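# Return the grip50 gripper to the empty stand slot

## Task

Carry the grip50 parallel gripper into the vacant slot of the tool stand and get it completely seated (a partial seat counts as failure), unlock it, then take the tool changer a good distance from the tool so nothing of the arm remains near it. While grip50 is locked on, it is treated as part of the arm.

## Robot and tools

Robot: a single arm whose flange carries a tool changer. Tools lock onto the changer's flat face: grip50 (50 mm parallel gripper) and grip85 (85 mm). A tool stand has slots 180 mm apart; each slot is a fork that a tool's plate hangs in, with 10 mm stops. Nothing may be knocked or set off the table.

Frames. Scene frame: origin on the table top under the arm base, +z up, +y to the left when facing +x. Positions in metres, orientation as quaternion wxyz. Face frame: centred on the changer face, +z pointing out of the arm; both grippers close along face x. grip50's grip point is 0, -25, 180 mm (x, y, z) from the face centre. The plate sits correctly only with face -y toward the fork's open side. Fork arms lie 40 to 70 mm either side of the slot middle along face x, their front ends 45 mm toward the open side, their tops 18 mm under a seated plate's face. The changer is 63 mm wide; its contact block sticks out 46 mm on face -y, its lock motor 58 mm on face +y.

execute_actions(actions): a list of actions run in turn, each 0.5 s. An action is a table of up to 15 rows, one per 1/30 s step; if shorter, its final row repeats. A row is 13 numbers, each in [-1, 1], in this order: dx, dy, dz, rx, ry, rz, tool/lock, grip50_position, grip50_force_limit, grip50_speed, grip85_position, grip85_force_limit, grip85_speed. The first six are an offset (not a pose) of the face, expressed in the face's own axes, from where the face was when that action began (for a call's first action, the last pose a result showed). All rows of an action refer to that same starting pose; they do not add up. Scale: 1.0 equals 0.6 m or 180 degrees; rx, ry, rz form one rotation vector. Each step the commanded pose is clipped to 100 mm and 16 degrees from the measured one, so big offsets need several actions. lock: positive locks, negative unlocks (about 1 s), 0 keeps the last command. Gripper fields act only when tool_id names that tool and its readings are numbers. grip50_position: +1 open 50 mm, about -0.65 pads touch, -1 closes until blocked. Force limits span 20 N (-1) to 185 N grip50 / 235 N grip85 (+1); speeds about 20 to 150 mm/s. An empty list just reports the state.

move(target, speed, stop_force, blocking): target is one 13-number row as above; its offset is taken from the pose in the latest result that shows one, in face axes. The face travels a straight path, 0.5 to 10 s long (cut off at 10 s). speed: m/s, 0.002 to 0.5, default 0.25; rotation up to twice that in rad/s. stop_force: N, 13 to 80; ends the path when push against the motion rises by that much, then backs up two steps. Use it only with very slow speed and no rotation, and omit it when leaving a contact. blocking=false returns after 0.5 s and cannot be combined with stop_force; then use wait or stop before further commands. The result adds a move: line with the ending (done, contact, off_target, moving, held, fault), any limits (paced = pose clipped, held = steps blocked) and the distance to target.

wait(seconds): 0 to 10, arm keeps its last command; returns early if a running move ends. stop(): brakes a running move. zoom_image(camera, region): camera "cam_wrist" (896x504), region [x0, y0, x1, y1] pixels from top-left, at most 504 by 504. finished_scene(scene): ends the given scene number; irreversible.

Results: state line with face position, quat, linear and angular velocity in scene frame; Hand target (where the controller is heading); joint positions and torques; Wrist force and Wrist torque in face axes (noisy, offsets up to about 5.5 N, saturate near 100 N; a push reads as force from the surface into the arm); step readings, HELD marking a held-back step; "pose unreachable" if the clearance check altered the command. Tool readings: tool_id (grip50, grip85, none), plate_near, locked, unlocked, in_stand, unlock_refused, and per-gripper object_status (0 moving, 1 blocked opening, 2 blocked closing, 3 at target or pads met) and position_measured (grip50 opening about (250 - counts) x 0.202 mm). n/a means the tool is not ready.

Order for stowing: locate the empty slot (camera, or by gently touching fork arms). With the face's -y toward the open side, hold the plate about 20 mm (between 10 and 30 mm) above its seated height and at least 110 mm out on the open side; slide in along face +y, then lower slowly until in_stand reads 1. Keep still, send lock -1, wait until unlocked reads 1. Outside the stand an unlock is refused. Then back the face off along its -z, away from the plate, and retreat well clear. Taking a tool out is the reverse path.

Avoid: exceeding 150 N external force or joint load limits (pan and lift 293, elbow 133, wrists 48 N m), which causes a 10 s stop; fast contacts; targets beyond a firm contact on this stiff arm; long holding that heats motors (warning at 70 °C, brake fault at 85 °C); dropping or knocking anything off the table.

Each tool is called by a JSON object that holds its "op" and its "data", one argument or row to a line.

## Session

{"op": "execute_actions", "data": {
  "actions": []
}}

Scene clock: 0.00 s.
end_effector_position=(+0.9015, +0.0682, +0.1542) locked=0 unlocked=1 plate_near=0 in_stand=0 unlock_refused=0 tool_id=none grip50_position_measured=n/a grip50_object_status=n/a grip85_position_measured=n/a grip85_object_status=n/a end_effector_quat_wxyz=(-0.496, -0.536, +0.595, -0.337) end_effector_velocity=(-0.000, -0.000, -0.000) end_effector_angular_velocity=(-0.000, +0.000, +0.000)
Joint positions: [ 0.097 -0.805  1.473 -1.445 -2.72  -2.43 ]
Joint velocities: [ 0.  0.  0. -0. -0.  0.]
Joint torques (N m, as the arm reports them, + toward a larger angle): no reading
Wrist force (N, on the end effector, along its own x y z axes, offset not removed): no reading
Wrist torque (N m, same axes, about the end effector's origin, offset not removed): no reading
Hand target: +0.901, +0.068, +0.154; -0.496, -0.536, +0.595, -0.337

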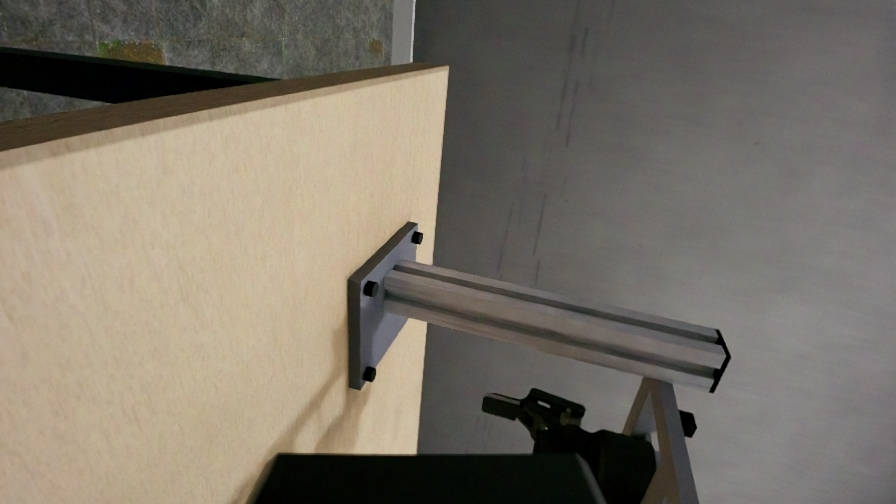

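{"op": "move", "data": {
  "target": [0.857,0.222,0.037,0.077,-0.402,-0.028,0,0,0,0,0,0,0],
  "speed": 0.3
}}

Scene clock: 3.67 s.
end_effector_position=(+0.8002, -0.0818, +0.6534) locked=0 unlocked=1 plate_near=0 in_stand=0 unlock_refused=0 tool_id=none grip50_position_measured=n/a grip50_object_status=n/a grip85_position_measured=n/a grip85_object_status=n/a end_effector_quat_wxyz=(-0.000, +0.707, -0.707, +0.001) end_effector_velocity=(+0.001, -0.001, +0.001) end_effector_angular_velocity=(+0.012, +0.003, +0.002)
Joint positions: [-0.301 -1.428  1.384 -1.535 -1.565 -3.467]
Joint velocities: [-0.004  0.004 -0.007  0.011  0.011 -0.006]
Joint torques (N m, as the arm reports them, + toward a larger angle): [ -9.63 -58.04 -65.5   -1.77   3.72  -3.04]
Wrist force (N, on the end effector, along its own x y z axes, offset not removed): [-5.4 -0.4 -1.8]
Wrist torque (N m, same axes, about the end effector's origin, offset not removed): [-0.27 0.41 -0.01]
Hand target: +0.800, -0.082, +0.654; -0.001, +0.707, -0.707, +0.000
Off the commanded pose: 0.001 m, 0 deg.
move: done
camera_calibration (this result's frames):
cam_wrist: T_world_to_cam=[[0.0157491, -0.999075, 0.0400212, -0.121983], [-0.969914, -0.00553978, 0.243386, 0.673629], [-0.242939, -0.0426502, -0.969104, 0.864545], [0, 0, 0, 1]] pos_world=[0.865314, -0.0812657, 0.678764]

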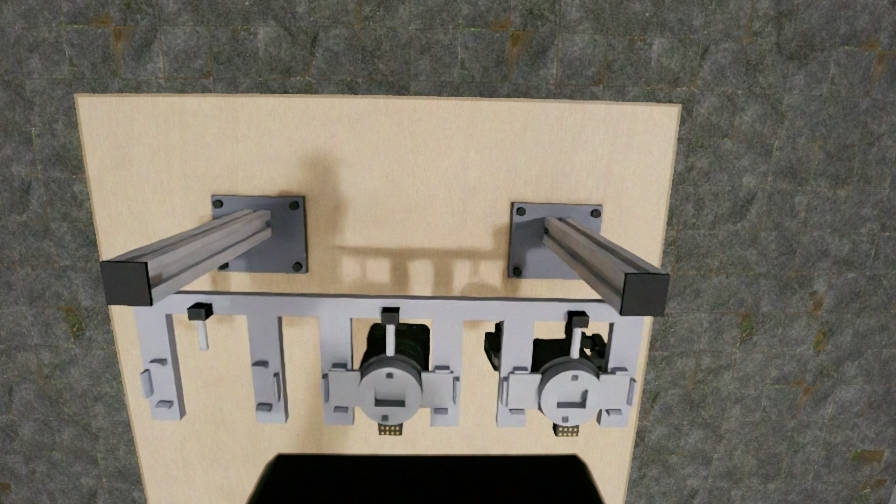

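{"op": "move", "data": {
  "target": [-0.033,0.15,0.12,0,0,0.508,0,0,0,0,0,0,0],
  "speed": 0.5
}}

{"op": "move", "data": {
  "target": [0.12,0.033,0.2,0,0,0.508,0,0,0,0,0,0,0],
  "speed": 0.5
}}

Scene clock: 6.57 s.
end_effector_position=(+0.7105, -0.0621, +0.5811) locked=0 unlocked=1 plate_near=0 in_stand=0 unlock_refused=0 tool_id=none grip50_position_measured=n/a grip50_object_status=n/a grip85_position_measured=n/a grip85_object_status=n/a end_effector_quat_wxyz=(+0.001, +0.012, +1.000, -0.000) end_effector_velocity=(-0.000, +0.000, -0.002) end_effector_angular_velocity=(-0.000, +0.002, -0.018)
Joint positions: [-0.315 -1.578  1.672 -1.674 -1.564 -1.887]
Joint velocities: [ 0.     0.001  0.003 -0.002 -0.001  0.018]
Joint torques (N m, as the arm reports them, + toward a larger angle): [ 10.46 -64.51 -47.22  -8.51  -2.63   2.21]
Wrist force (N, on the end effector, along its own x y z axes, offset not removed): [-1.6 -0.9 1.1]
Wrist torque (N m, same axes, about the end effector's origin, offset not removed): [-0.28 0.15 0.01]
Hand target: +0.710, -0.062, +0.581; +0.001, +0.013, +1.000, -0.000
Off the commanded pose: 0.000 m, 0 deg.
move: done
camera_calibration (this result's frames):
cam_wrist: T_world_to_cam=[[-0.999235, 0.00712046, 0.0384572, 0.68649], [0.0163171, 0.969523, 0.244457, -0.0364853], [-0.0355445, 0.244897, -0.968897, 0.643939], [0, 0, 0, 1]] pos_world=[0.709448, -0.127214, 0.606429]

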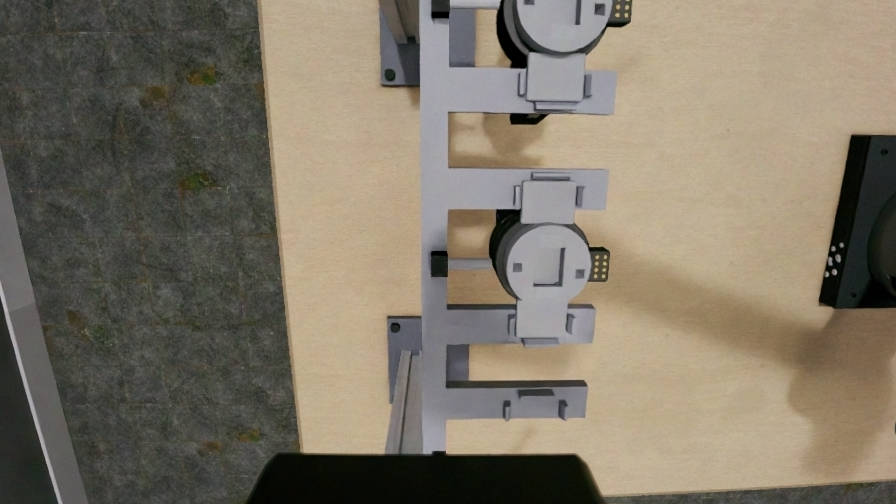

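Scene clock: 8.90 s.
end_effector_position=(+0.6393, -0.0407, +0.4609) locked=0 unlocked=1 plate_near=0 in_stand=0 unlock_refused=0 tool_id=none grip50_position_measured=n/a grip50_object_status=n/a grip85_position_measured=n/a grip85_object_status=n/a end_effector_quat_wxyz=(+0.000, +0.724, +0.690, +0.000) end_effector_velocity=(-0.000, +0.000, -0.000) end_effector_angular_velocity=(-0.002, -0.001, -0.013)
Joint positions: [-0.32  -1.66   1.965 -1.885 -1.564 -0.298]
Joint velocities: [ 0.    -0.001  0.002 -0.002 -0.002  0.013]
Joint torques (N m, as the arm reports them, + toward a larger angle): [  9.62 -56.39 -43.85  -8.59  -3.71   3.02]
Wrist force (N, on the end effector, along its own x y z axes, offset not removed): [-3.1 -2.1 -1.9]
Wrist torque (N m, same axes, about the end effector's origin, offset not removed): [-0.29 0.19 -0.04]
Hand target: +0.639, -0.041, +0.461; +0.000, +0.724, +0.690, +0.000
Off the commanded pose: 0.000 m, 0 deg.
move: done
camera_calibration (this result's frames):
cam_wrist: T_world_to_cam=[[0.0304616, 0.998745, 0.0397526, 0.00132491], [0.968551, -0.0393197, 0.245688, -0.67708], [0.246943, 0.0310184, -0.968533, 0.330287], [0, 0, 0, 1]] pos_world=[0.574184, -0.0381908, 0.486192]

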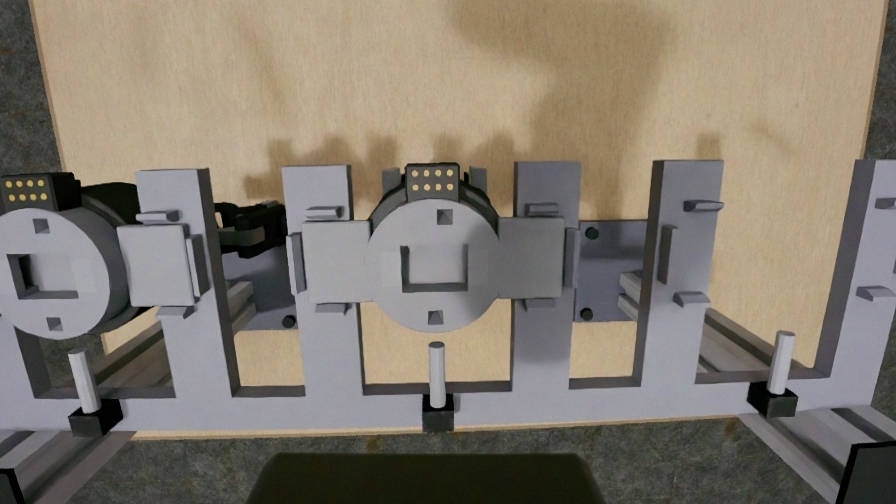

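{"op": "move", "data": {
  "target": [0.003,-0.0135,0.1,0,0,0,0,0,0,0,0,0,0]
}}

Scene clock: 10.27 s.
end_effector_position=(+0.6315, -0.0386, +0.4013) locked=0 unlocked=1 plate_near=0 in_stand=0 unlock_refused=0 tool_id=none grip50_position_measured=n/a grip50_object_status=n/a grip85_position_measured=n/a grip85_object_status=n/a end_effector_quat_wxyz=(+0.000, +0.724, +0.690, +0.000) end_effector_velocity=(-0.000, -0.000, -0.003) end_effector_angular_velocity=(-0.001, +0.001, +0.000)
Joint positions: [-0.32  -1.634  2.054 -1.999 -1.564 -0.298]
Joint velocities: [-0.     0.002  0.004 -0.006 -0.001 -0.   ]
Joint torques (N m, as the arm reports them, + toward a larger angle): [ -9.47 -35.58 -42.79  -9.48   3.36  -2.93]
Wrist force (N, on the end effector, along its own x y z axes, offset not removed): [-4.4 1.1 -1.2]
Wrist torque (N m, same axes, about the end effector's origin, offset not removed): [-0.11 0.35 0.04]
Hand target: +0.631, -0.039, +0.401; +0.000, +0.724, +0.690, +0.000
Off the commanded pose: 0.000 m, 0 deg.
move: done
camera_calibration (this result's frames):
cam_wrist: T_world_to_cam=[[0.0304752, 0.998748, 0.0396583, 0.00185959], [0.968576, -0.0393065, 0.245593, -0.65472], [0.246844, 0.0309276, -0.968561, 0.274428], [0, 0, 0, 1]] pos_world=[0.566349, -0.0360794, 0.426521]

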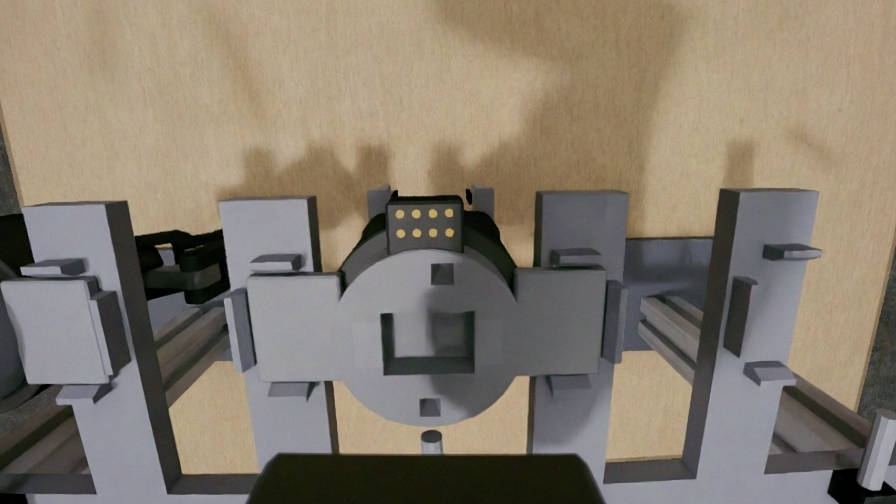

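{"op": "zoom_image", "data": {
  "camera": "cam_wrist",
  "region": [200,170,660,460]
}}

Region (200, 170, 660, 460) of cam_wrist's 896x504 image, scaled by 1.096, with more detail than that image has; it fills the top 318 rows of this view, and the rest is white.

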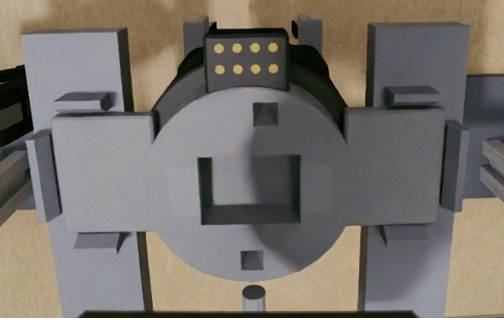

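{"op": "move", "data": {
  "target": [-0.0006,0.0045,0.17,0,0,-0.002,0,0,0,0,0,0,0]
}}

{"op": "move", "data": {
  "target": [0,0,0.04,0,0,0,0,0,0,0,0,0,0],
  "speed": 0.006,
  "stop_force": 20
}}

Scene clock: 26.33 s.
end_effector_position=(+0.6327, -0.0388, +0.3110) locked=0 unlocked=1 plate_near=0 in_stand=0 unlock_refused=0 tool_id=none grip50_position_measured=n/a grip50_object_status=n/a grip85_position_measured=n/a grip85_object_status=n/a end_effector_quat_wxyz=(-0.001, +0.722, +0.692, -0.000) end_effector_velocity=(+0.000, -0.000, -0.001) end_effector_angular_velocity=(-0.001, +0.002, -0.001)
Joint positions: [-0.319 -1.547  2.15  -2.18  -1.564 -0.303]
Joint velocities: [-0.     0.002 -0.     0.    -0.002  0.001]
Joint torques (N m, as the arm reports them, + toward a larger angle): [  0.27 -48.56 -44.57  -4.57   0.18  -0.08]
Wrist force (N, on the end effector, along its own x y z axes, offset not removed): [-3.0 -0.7 -4.9]
Wrist torque (N m, same axes, about the end effector's origin, offset not removed): [-0.28 0.23 0.01]
Hand target: +0.633, -0.039, +0.311; -0.001, +0.722, +0.692, -0.000
Off the commanded pose: 0.012 m, 0 deg.
FORCE FAULT: contact force on the arm reached its limit, and the arm stopped for 10 seconds. The contact can be on any part of the arm, not only on its tool. That time counts as 20 of the actions that you can send in this scene. The arm's remaining commands of this call were not run. The arm holds still and accepts commands again. Move the arm away from the contact; if what it grips holds it there, let go first. Pushing or pulling that hard again can fault the arm again.
move: fault
camera_calibration (this result's frames):
cam_wrist: T_world_to_cam=[[0.0249883, 0.998866, 0.0405369, 0.00879869], [0.969326, -0.0341271, 0.243398, -0.633271], [0.244505, 0.0332114, -0.969079, 0.188452], [0, 0, 0, 1]] pos_world=[0.567549, -0.0366592, 0.336405]

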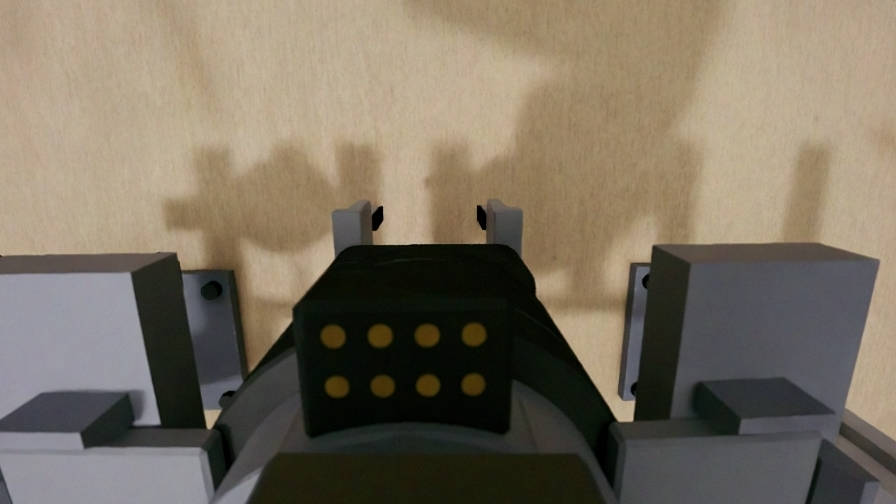

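not run: a fault stop came before this call.

{"op": "move", "data": {
  "target": [0,0.002,-0.05,0,0,0,0,0,0,0,0,0,0],
  "speed": 0.1
}}

Scene clock: 27.60 s.
end_effector_position=(+0.6338, -0.0388, +0.3407) locked=0 unlocked=1 plate_near=0 in_stand=0 unlock_refused=0 tool_id=none grip50_position_measured=n/a grip50_object_status=n/a grip85_position_measured=n/a grip85_object_status=n/a end_effector_quat_wxyz=(-0.001, +0.722, +0.692, -0.000) end_effector_velocity=(+0.000, -0.000, +0.003) end_effector_angular_velocity=(-0.001, -0.000, +0.000)
Joint positions: [-0.319 -1.576  2.118 -2.118 -1.564 -0.303]
Joint velocities: [-0.    -0.002 -0.003  0.005 -0.    -0.   ]
Joint torques (N m, as the arm reports them, + toward a larger angle): [ 11.38 -56.46 -59.8   -0.79   0.06   2.68]
Wrist force (N, on the end effector, along its own x y z axes, offset not removed): [-0.7 2.4 -0.5]
Wrist torque (N m, same axes, about the end effector's origin, offset not removed): [-0.01 0.12 -0.06]
Hand target: +0.634, -0.039, +0.341; -0.001, +0.722, +0.692, -0.000
Off the commanded pose: 0.000 m, 0 deg.
move: done
camera_calibration (this result's frames):
cam_wrist: T_world_to_cam=[[0.0249836, 0.998866, 0.0405295, 0.00762059], [0.969319, -0.0341217, 0.243425, -0.641642], [0.244532, 0.0332044, -0.969073, 0.216914], [0, 0, 0, 1]] pos_world=[0.568723, -0.0367083, 0.366088]

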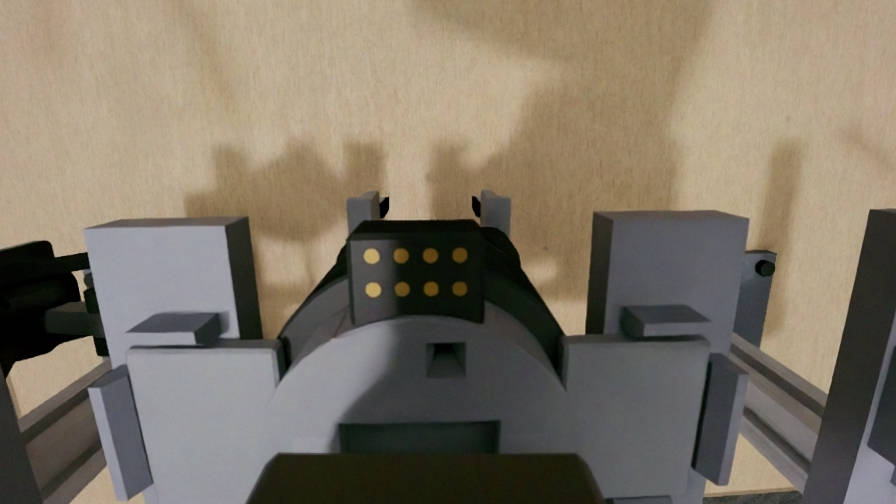

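{"op": "move", "data": {
  "target": [0,0,0.04,0,0,0,0,0,0,0,0,0,0],
  "speed": 0.03
}}

{"op": "move", "data": {
  "target": [0,0,0.06,0,0,0,0,0,0,0,0,0,0],
  "speed": 0.004,
  "stop_force": 15
}}

Scene clock: 29.23 s.
end_effector_position=(+0.6338, -0.0388, +0.3171) locked=0 unlocked=1 plate_near=0 in_stand=0 unlock_refused=0 tool_id=none grip50_position_measured=n/a grip50_object_status=n/a grip85_position_measured=n/a grip85_object_status=n/a end_effector_quat_wxyz=(-0.001, +0.722, +0.692, -0.000) end_effector_velocity=(-0.000, +0.000, -0.002) end_effector_angular_velocity=(-0.001, -0.001, +0.001)
Joint positions: [-0.319 -1.552  2.142 -2.167 -1.564 -0.302]
Joint velocities: [ 0.     0.002  0.003 -0.006 -0.    -0.   ]
Joint torques (N m, as the arm reports them, + toward a larger angle): [  9.66 -39.46 -39.59  -9.13  -0.12   2.84]
Wrist force (N, on the end effector, along its own x y z axes, offset not removed): [-5.5 1.1 1.7]
Wrist torque (N m, same axes, about the end effector's origin, offset not removed): [-0.10 0.38 -0.10]
Hand target: +0.634, -0.039, +0.317; -0.001, +0.722, +0.692, -0.000
Off the commanded pose: 0.000 m, 0 deg.
move: done
camera_calibration (this result's frames):
cam_wrist: T_world_to_cam=[[0.024984, 0.998866, 0.040538, 0.00857203], [0.969324, -0.0341235, 0.243404, -0.635886], [0.244512, 0.0332133, -0.969077, 0.194027], [0, 0, 0, 1]] pos_world=[0.568724, -0.0367052, 0.342457]

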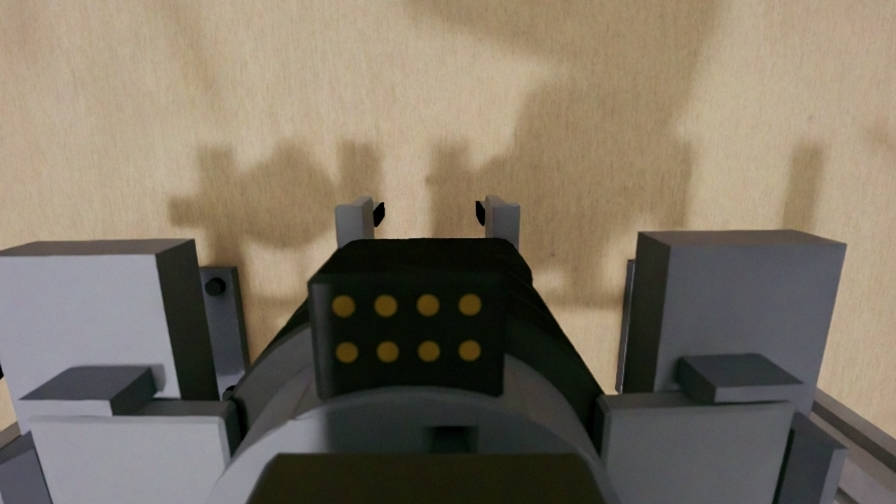

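Scene clock: 31.23 s.
end_effector_position=(+0.6339, -0.0388, +0.3106) locked=0 unlocked=1 plate_near=0 in_stand=0 unlock_refused=0 tool_id=none grip50_position_measured=n/a grip50_object_status=n/a grip85_position_measured=n/a grip85_object_status=n/a end_effector_quat_wxyz=(-0.001, +0.722, +0.692, -0.000) end_effector_velocity=(-0.001, +0.000, +0.000) end_effector_angular_velocity=(+0.002, +0.003, -0.000)
Joint positions: [-0.319 -1.544  2.148 -2.181 -1.564 -0.302]
Joint velocities: [-0.    -0.001 -0.001  0.005  0.001  0.   ]
Joint torques (N m, as the arm reports them, + toward a larger angle): [  7.59 -39.18 -34.58   4.32  -0.19   2.82]
Wrist force (N, on the end effector, along its own x y z axes, offset not removed): [-2.2 7.7 -33.5]
Wrist torque (N m, same axes, about the end effector's origin, offset not removed): [-0.30 0.30 0.02]
Hand target: +0.634, -0.039, +0.311; -0.001, +0.722, +0.692, -0.000
Off the commanded pose: 0.030 m, 0 deg.
move: contact
camera_calibration (this result's frames):
cam_wrist: T_world_to_cam=[[0.0249663, 0.998869, 0.0404592, 0.00887772], [0.969267, -0.034095, 0.243638, -0.634406], [0.244742, 0.033133, -0.969022, 0.187629], [0, 0, 0, 1]] pos_world=[0.568766, -0.0367144, 0.336023]

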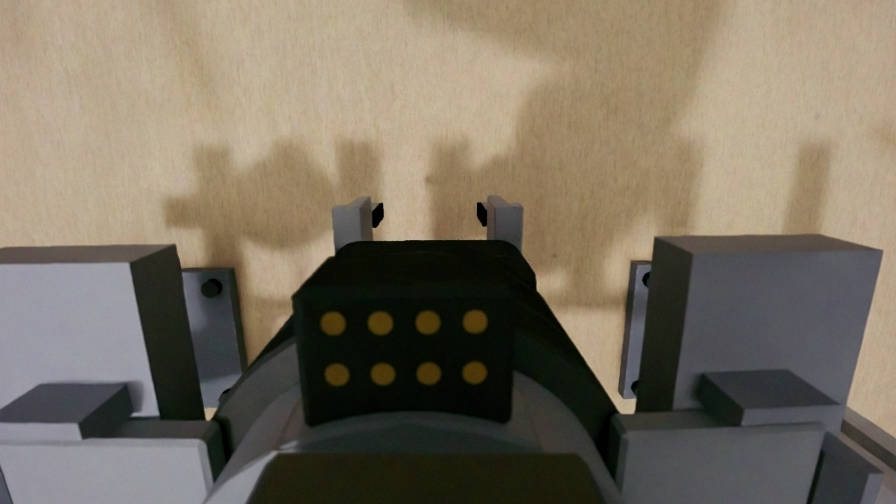

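{"op": "move", "data": {
  "target": [-0.0025,0,-0.006,0,0,0,0,0,0,0,0,0,0],
  "speed": 0.03
}}

{"op": "move", "data": {
  "target": [0,0,0.06,0,0,0,0,0,0,0,0,0,0],
  "speed": 0.003,
  "stop_force": 15
}}

Scene clock: 32.63 s.
end_effector_position=(+0.6338, -0.0402, +0.3140) locked=0 unlocked=1 plate_near=0 in_stand=0 unlock_refused=0 tool_id=none grip50_position_measured=n/a grip50_object_status=n/a grip85_position_measured=n/a grip85_object_status=n/a end_effector_quat_wxyz=(-0.001, +0.722, +0.692, -0.000) end_effector_velocity=(-0.000, -0.001, +0.002) end_effector_angular_velocity=(-0.000, -0.001, +0.000)
Joint positions: [-0.321 -1.548  2.145 -2.174 -1.564 -0.304]
Joint velocities: [-0.001 -0.003 -0.001  0.003  0.    -0.001]
Joint torques (N m, as the arm reports them, + toward a larger angle): [-10.6  -61.28 -57.66  -0.89   0.52  -3.16]
Wrist force (N, on the end effector, along its own x y z axes, offset not removed): [-3.5 -0.7 -1.4]
Wrist torque (N m, same axes, about the end effector's origin, offset not removed): [-0.20 0.24 -0.04]
Hand target: +0.634, -0.040, +0.314; -0.001, +0.722, +0.692, -0.000
Off the commanded pose: 0.000 m, 0 deg.
move: done
camera_calibration (this result's frames):
cam_wrist: T_world_to_cam=[[0.0249831, 0.998869, 0.0404465, 0.0101339], [0.969268, -0.034108, 0.243632, -0.635217], [0.244736, 0.0331168, -0.969024, 0.190968], [0, 0, 0, 1]] pos_world=[0.568705, -0.0381127, 0.339402]

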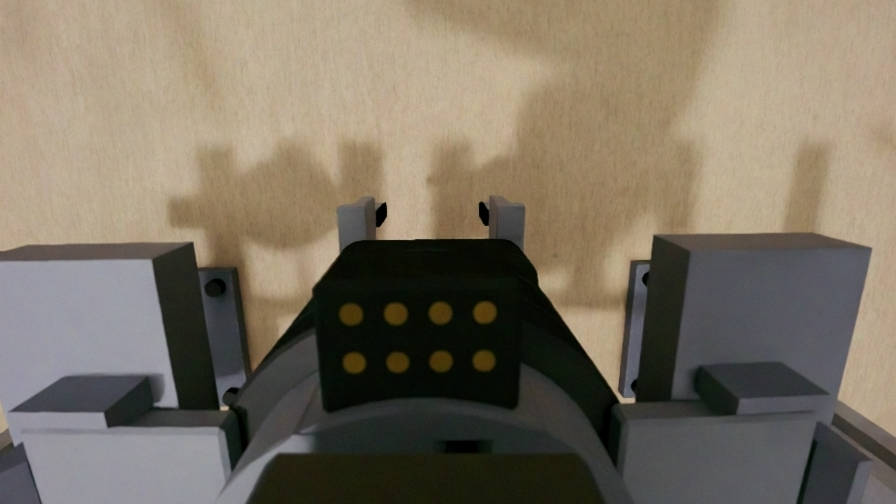

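Scene clock: 34.17 s.
end_effector_position=(+0.6339, -0.0403, +0.3106) locked=0 unlocked=1 plate_near=0 in_stand=0 unlock_refused=0 tool_id=none grip50_position_measured=n/a grip50_object_status=n/a grip85_position_measured=n/a grip85_object_status=n/a end_effector_quat_wxyz=(-0.000, +0.722, +0.692, +0.000) end_effector_velocity=(-0.001, +0.000, +0.000) end_effector_angular_velocity=(+0.002, +0.002, +0.000)
Joint positions: [-0.321 -1.544  2.148 -2.181 -1.564 -0.304]
Joint velocities: [ 0.    -0.001 -0.     0.004  0.001  0.   ]
Joint torques (N m, as the arm reports them, + toward a larger angle): [  9.42 -39.57 -31.33   3.96   0.44   2.37]
Wrist force (N, on the end effector, along its own x y z axes, offset not removed): [-0.3 0.8 -36.3]
Wrist torque (N m, same axes, about the end effector's origin, offset not removed): [-0.30 0.18 -0.12]
Hand target: +0.634, -0.040, +0.311; -0.001, +0.722, +0.692, +0.000
Off the commanded pose: 0.033 m, 0 deg.
move: contact
camera_calibration (this result's frames):
cam_wrist: T_world_to_cam=[[0.02487, 0.998876, 0.0403413, 0.0103945], [0.969194, -0.0339829, 0.243941, -0.634503], [0.245038, 0.0330317, -0.968951, 0.187445], [0, 0, 0, 1]] pos_world=[0.568767, -0.0381367, 0.335987]

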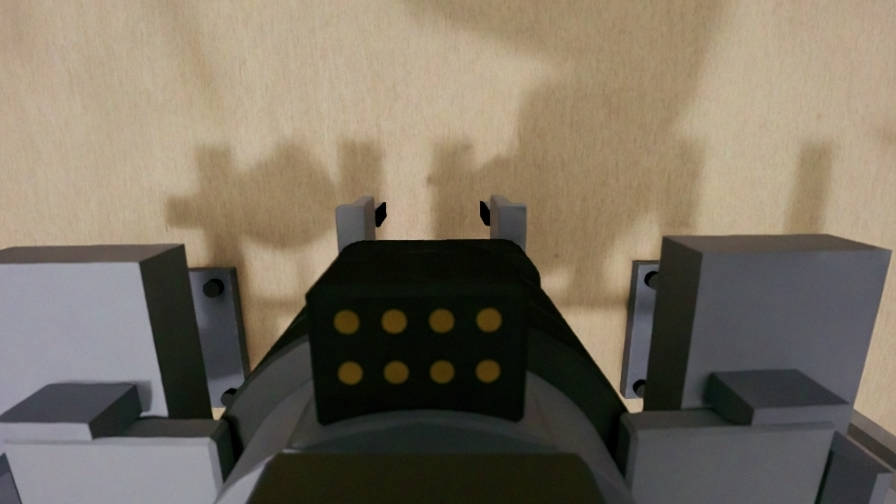

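{"op": "move", "data": {
  "target": [0.001,-0.003,-0.003,0,0,0,0,0,0,0,0,0,0],
  "speed": 0.03
}}

{"op": "move", "data": {
  "target": [0,0,0.06,0,0,0,0,0,0,0,0,0,0],
  "speed": 0.003,
  "stop_force": 15
}}

Scene clock: 35.40 s.
end_effector_position=(+0.6322, -0.0396, +0.3123) locked=0 unlocked=1 plate_near=0 in_stand=0 unlock_refused=0 tool_id=none grip50_position_measured=n/a grip50_object_status=n/a grip85_position_measured=n/a grip85_object_status=n/a end_effector_quat_wxyz=(-0.000, +0.722, +0.692, +0.000) end_effector_velocity=(-0.000, +0.000, +0.001) end_effector_angular_velocity=(+0.001, -0.001, -0.000)
Joint positions: [-0.321 -1.549  2.149 -2.178 -1.564 -0.304]
Joint velocities: [ 0.    -0.002  0.     0.001  0.001  0.   ]
Joint torques (N m, as the arm reports them, + toward a larger angle): [ 10.28 -60.35 -38.68  -1.29   0.35   2.62]
Wrist force (N, on the end effector, along its own x y z axes, offset not removed): [-4.4 -0.9 -0.2]
Wrist torque (N m, same axes, about the end effector's origin, offset not removed): [-0.27 0.34 -0.07]
Hand target: +0.632, -0.040, +0.312; -0.000, +0.722, +0.692, +0.000
Off the commanded pose: 0.000 m, 0 deg.
move: done
camera_calibration (this result's frames):
cam_wrist: T_world_to_cam=[[0.0248675, 0.998876, 0.040345, 0.00973883], [0.969197, -0.0339811, 0.243931, -0.633279], [0.245028, 0.0330363, -0.968953, 0.189479], [0, 0, 0, 1]] pos_world=[0.567103, -0.0375071, 0.33768]

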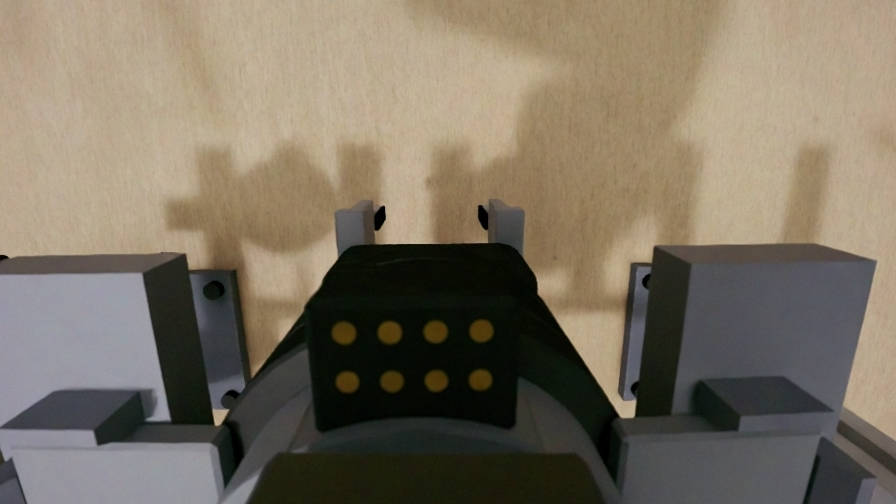

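Scene clock: 36.33 s.
end_effector_position=(+0.6323, -0.0397, +0.3107) locked=0 unlocked=1 plate_near=0 in_stand=0 unlock_refused=0 tool_id=none grip50_position_measured=n/a grip50_object_status=n/a grip85_position_measured=n/a grip85_object_status=n/a end_effector_quat_wxyz=(-0.000, +0.722, +0.692, +0.000) end_effector_velocity=(-0.000, +0.000, -0.001) end_effector_angular_velocity=(+0.002, +0.005, +0.000)
Joint positions: [-0.321 -1.547  2.151 -2.181 -1.564 -0.304]
Joint velocities: [ 0.     0.002 -0.     0.004  0.    -0.   ]
Joint torques (N m, as the arm reports them, + toward a larger angle): [  8.36 -43.76 -34.38   3.35   0.37   2.74]
Wrist force (N, on the end effector, along its own x y z axes, offset not removed): [-3.0 2.1 -28.6]
Wrist torque (N m, same axes, about the end effector's origin, offset not removed): [-0.31 0.39 0.04]
Hand target: +0.632, -0.040, +0.311; -0.000, +0.722, +0.692, +0.000
Off the commanded pose: 0.034 m, 0 deg.
move: contact
camera_calibration (this result's frames):
cam_wrist: T_world_to_cam=[[0.0248497, 0.99888, 0.0402557, 0.00985879], [0.969132, -0.0339508, 0.244193, -0.632981], [0.245286, 0.032945, -0.968891, 0.187707], [0, 0, 0, 1]] pos_world=[0.567155, -0.037522, 0.336041]

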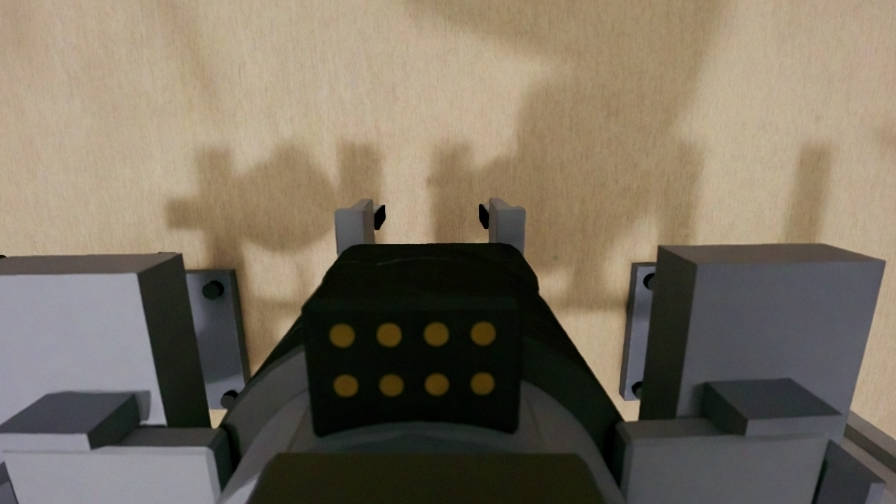

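{"op": "move", "data": {
  "target": [-0.0043,0.001,-0.003,0,0,0,0,0,0,0,0,0,0],
  "speed": 0.03
}}

{"op": "move", "data": {
  "target": [0,0,0.06,0,0,0,0,0,0,0,0,0,0],
  "speed": 0.004,
  "stop_force": 15
}}

Scene clock: 37.90 s.
end_effector_position=(+0.6327, -0.0421, +0.3124) locked=0 unlocked=1 plate_near=0 in_stand=0 unlock_refused=0 tool_id=none grip50_position_measured=n/a grip50_object_status=n/a grip85_position_measured=n/a grip85_object_status=n/a end_effector_quat_wxyz=(-0.000, +0.722, +0.692, +0.000) end_effector_velocity=(+0.001, -0.001, +0.001) end_effector_angular_velocity=(+0.001, -0.001, -0.000)
Joint positions: [-0.324 -1.548  2.148 -2.178 -1.564 -0.308]
Joint velocities: [-0.002 -0.001 -0.002  0.002  0.002 -0.002]
Joint torques (N m, as the arm reports them, + toward a larger angle): [ -5.67 -60.69 -57.64  -0.53   1.48  -2.41]
Wrist force (N, on the end effector, along its own x y z axes, offset not removed): [-4.7 -2.3 0.0]
Wrist torque (N m, same axes, about the end effector's origin, offset not removed): [-0.29 0.30 -0.09]
Hand target: +0.633, -0.042, +0.312; -0.000, +0.722, +0.692, +0.000
Off the commanded pose: 0.000 m, 0 deg.
move: done
camera_calibration (this result's frames):
cam_wrist: T_world_to_cam=[[0.0248649, 0.998881, 0.0402351, 0.012209], [0.969135, -0.03396, 0.244179, -0.633919], [0.245272, 0.0329218, -0.968895, 0.189328], [0, 0, 0, 1]] pos_world=[0.567612, -0.0399562, 0.337737]

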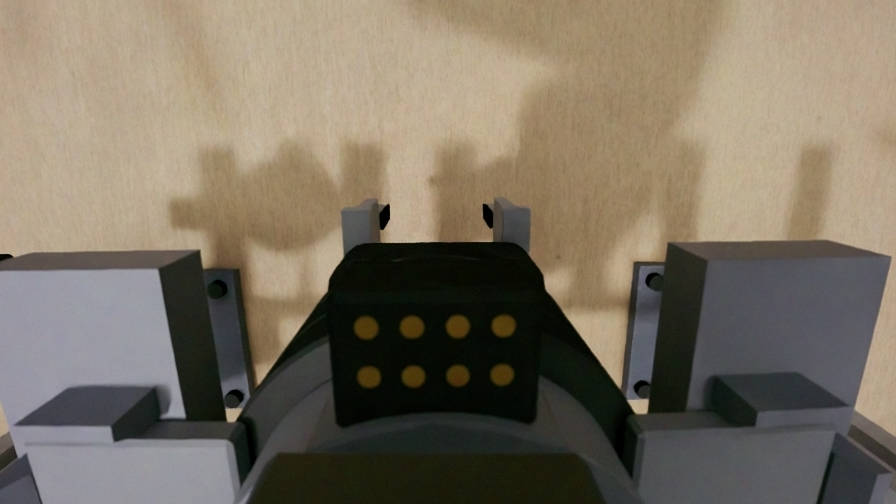

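Scene clock: 38.73 s.
end_effector_position=(+0.6328, -0.0421, +0.3106) locked=0 unlocked=1 plate_near=0 in_stand=0 unlock_refused=0 tool_id=none grip50_position_measured=n/a grip50_object_status=n/a grip85_position_measured=n/a grip85_object_status=n/a end_effector_quat_wxyz=(-0.000, +0.722, +0.692, +0.000) end_effector_velocity=(-0.001, -0.000, +0.000) end_effector_angular_velocity=(-0.000, +0.004, -0.000)
Joint positions: [-0.324 -1.546  2.15  -2.182 -1.564 -0.308]
Joint velocities: [-0.    -0.001 -0.     0.005 -0.002 -0.   ]
Joint torques (N m, as the arm reports them, + toward a larger angle): [  5.34 -39.58 -33.6    3.45   1.43   0.11]
Wrist force (N, on the end effector, along its own x y z axes, offset not removed): [-0.7 6.4 -32.6]
Wrist torque (N m, same axes, about the end effector's origin, offset not removed): [-0.38 0.17 0.06]
Hand target: +0.633, -0.042, +0.311; -0.000, +0.722, +0.692, +0.000
Off the commanded pose: 0.034 m, 0 deg.
move: contact
camera_calibration (this result's frames):
cam_wrist: T_world_to_cam=[[0.0247819, 0.998886, 0.0401489, 0.0123948], [0.969076, -0.0338667, 0.244428, -0.633573], [0.245515, 0.03285, -0.968836, 0.187432], [0, 0, 0, 1]] pos_world=[0.567655, -0.0399951, 0.335956]

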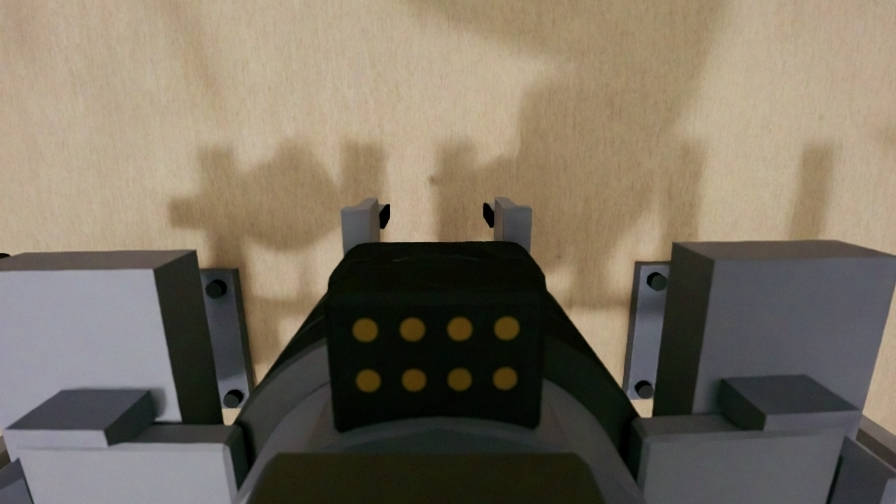

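{"op": "move", "data": {
  "target": [0.0007,0.003,-0.003,0,0,0,0,0,0,0,0,0,0],
  "speed": 0.03
}}

{"op": "move", "data": {
  "target": [0,0,0.06,0,0,0,0,0,0,0,0,0,0],
  "speed": 0.004,
  "stop_force": 15
}}

Scene clock: 39.87 s.
end_effector_position=(+0.6345, -0.0418, +0.3123) locked=0 unlocked=1 plate_near=0 in_stand=0 unlock_refused=0 tool_id=none grip50_position_measured=n/a grip50_object_status=n/a grip85_position_measured=n/a grip85_object_status=n/a end_effector_quat_wxyz=(-0.000, +0.722, +0.692, +0.000) end_effector_velocity=(+0.001, +0.000, -0.000) end_effector_angular_velocity=(+0.001, +0.002, +0.000)
Joint positions: [-0.323 -1.545  2.145 -2.178 -1.564 -0.307]
Joint velocities: [ 0.001  0.002 -0.002  0.002  0.     0.001]
Joint torques (N m, as the arm reports them, + toward a larger angle): [ 10.27 -38.88 -56.47  -0.55   0.79   2.87]
Wrist force (N, on the end effector, along its own x y z axes, offset not removed): [-3.5 1.4 -1.2]
Wrist torque (N m, same axes, about the end effector's origin, offset not removed): [-0.06 0.16 0.01]
Hand target: +0.635, -0.042, +0.312; -0.000, +0.722, +0.692, +0.000
Off the commanded pose: 0.000 m, 0 deg.
move: done
camera_calibration (this result's frames):
cam_wrist: T_world_to_cam=[[0.0247762, 0.998886, 0.0401612, 0.01196], [0.969077, -0.0338641, 0.244423, -0.635621], [0.245511, 0.0328634, -0.968837, 0.188657], [0, 0, 0, 1]] pos_world=[0.569352, -0.0396713, 0.337659]

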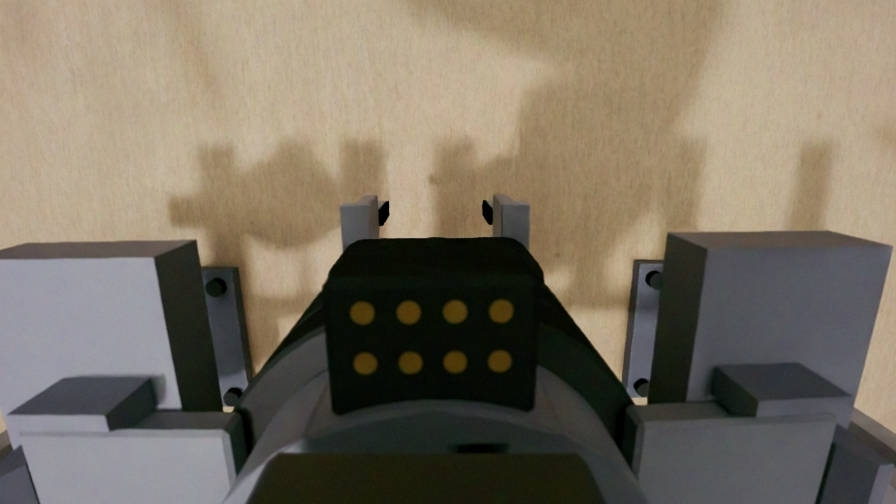

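Scene clock: 40.67 s.
end_effector_position=(+0.6345, -0.0418, +0.3107) locked=0 unlocked=1 plate_near=0 in_stand=0 unlock_refused=0 tool_id=none grip50_position_measured=n/a grip50_object_status=n/a grip85_position_measured=n/a grip85_object_status=n/a end_effector_quat_wxyz=(-0.000, +0.722, +0.692, +0.000) end_effector_velocity=(-0.001, +0.000, -0.000) end_effector_angular_velocity=(+0.001, +0.004, +0.000)
Joint positions: [-0.323 -1.543  2.147 -2.182 -1.564 -0.307]
Joint velocities: [-0.    -0.001  0.     0.005 -0.001 -0.   ]
Joint torques (N m, as the arm reports them, + toward a larger angle): [  4.84 -41.74 -35.84   3.73   1.01   2.02]
Wrist force (N, on the end effector, along its own x y z axes, offset not removed): [-4.9 7.8 -31.2]
Wrist torque (N m, same axes, about the end effector's origin, offset not removed): [-0.25 0.46 0.05]
Hand target: +0.635, -0.042, +0.311; -0.000, +0.722, +0.692, +0.000
Off the commanded pose: 0.034 m, 0 deg.
move: contact
camera_calibration (this result's frames):
cam_wrist: T_world_to_cam=[[0.024768, 0.998889, 0.0400904, 0.0120595], [0.969026, -0.0338458, 0.24463, -0.635291], [0.245715, 0.0327896, -0.968787, 0.186895], [0, 0, 0, 1]] pos_world=[0.569391, -0.0396762, 0.335989]

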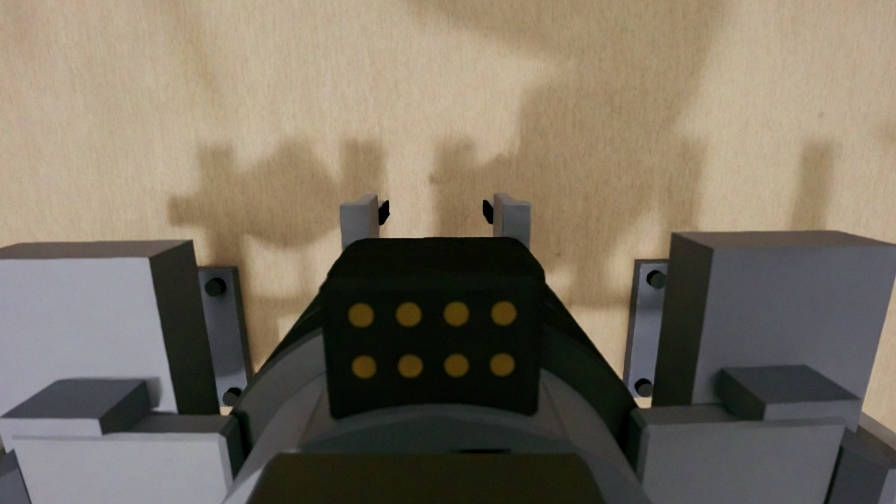

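{"op": "move", "data": {
  "target": [0.001,-0.001,-0.003,0,0,-0.004,0,0,0,0,0,0,0],
  "speed": 0.03
}}

{"op": "move", "data": {
  "target": [0,0,0.06,0,0,0,0,0,0,0,0,0,0],
  "speed": 0.004,
  "stop_force": 15
}}

Scene clock: 41.97 s.
end_effector_position=(+0.6340, -0.0412, +0.3124) locked=0 unlocked=1 plate_near=0 in_stand=0 unlock_refused=0 tool_id=none grip50_position_measured=n/a grip50_object_status=n/a grip85_position_measured=n/a grip85_object_status=n/a end_effector_quat_wxyz=(-0.000, +0.718, +0.696, +0.000) end_effector_velocity=(+0.000, +0.001, +0.002) end_effector_angular_velocity=(+0.002, -0.002, +0.007)
Joint positions: [-0.322 -1.546  2.146 -2.178 -1.564 -0.318]
Joint velocities: [ 0.    -0.002 -0.001  0.002  0.002 -0.006]
Joint torques (N m, as the arm reports them, + toward a larger angle): [  9.98 -61.81 -58.62  -1.71   0.62  -2.33]
Wrist force (N, on the end effector, along its own x y z axes, offset not removed): [-3.8 0.1 -0.7]
Wrist torque (N m, same axes, about the end effector's origin, offset not removed): [-0.19 0.30 -0.02]
Hand target: +0.634, -0.041, +0.312; -0.000, +0.717, +0.697, +0.000
Off the commanded pose: 0.000 m, 0 deg.
move: done
camera_calibration (this result's frames):
cam_wrist: T_world_to_cam=[[0.0130724, 0.99911, 0.0400965, 0.0188423], [0.969356, -0.0225005, 0.244627, -0.634902], [0.245312, 0.03567, -0.968788, 0.18902], [0, 0, 0, 1]] pos_world=[0.568831, -0.0398535, 0.337679]

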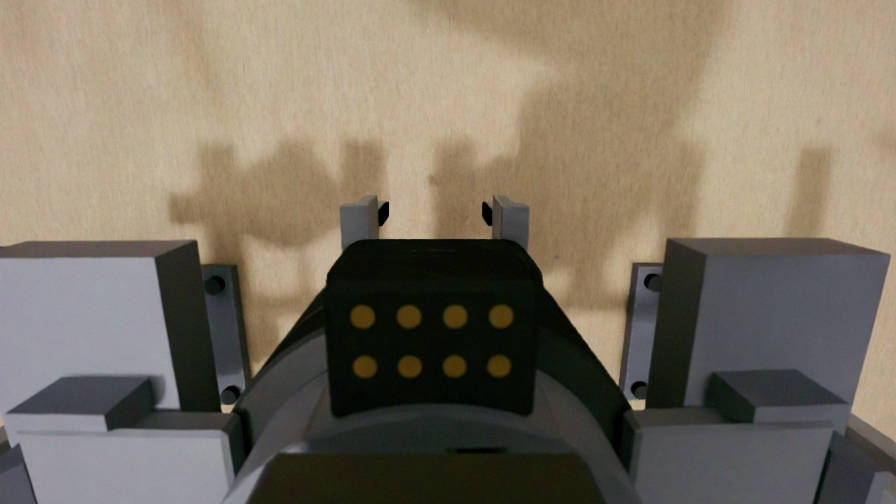

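Scene clock: 42.77 s.
end_effector_position=(+0.6340, -0.0412, +0.3107) locked=0 unlocked=1 plate_near=0 in_stand=0 unlock_refused=0 tool_id=none grip50_position_measured=n/a grip50_object_status=n/a grip85_position_measured=n/a grip85_object_status=n/a end_effector_quat_wxyz=(-0.000, +0.718, +0.697, +0.000) end_effector_velocity=(-0.001, +0.001, -0.000) end_effector_angular_velocity=(+0.003, +0.004, -0.000)
Joint positions: [-0.322 -1.544  2.148 -2.182 -1.564 -0.318]
Joint velocities: [-0.    -0.001  0.     0.005  0.001  0.   ]
Joint torques (N m, as the arm reports them, + toward a larger angle): [  9.15 -42.81 -37.02   3.18   0.69   1.87]
Wrist force (N, on the end effector, along its own x y z axes, offset not removed): [-1.2 4.7 -26.7]
Wrist torque (N m, same axes, about the end effector's origin, offset not removed): [-0.33 0.17 -0.02]
Hand target: +0.634, -0.041, +0.311; -0.000, +0.718, +0.697, +0.000
Off the commanded pose: 0.034 m, 0 deg.
move: contact
camera_calibration (this result's frames):
cam_wrist: T_world_to_cam=[[0.0129685, 0.999114, 0.0400299, 0.0190067], [0.969311, -0.0223903, 0.244815, -0.634557], [0.245494, 0.0356265, -0.968743, 0.187271], [0, 0, 0, 1]] pos_world=[0.568863, -0.0398696, 0.336006]

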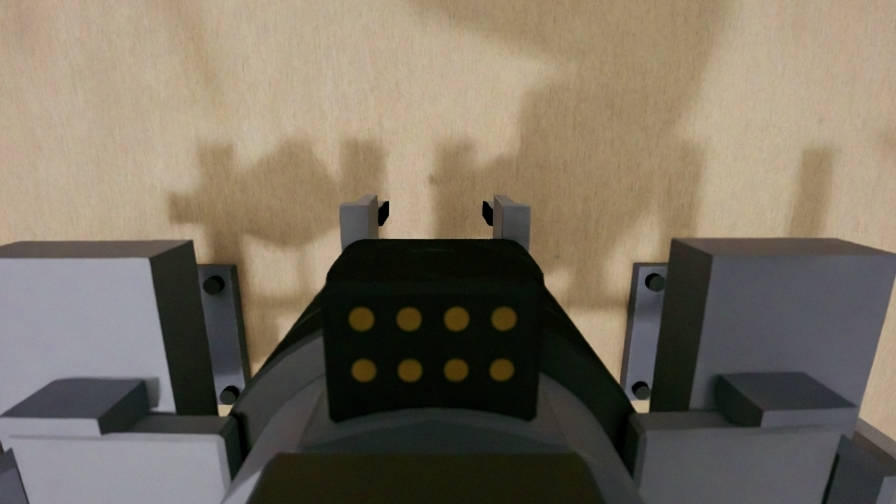

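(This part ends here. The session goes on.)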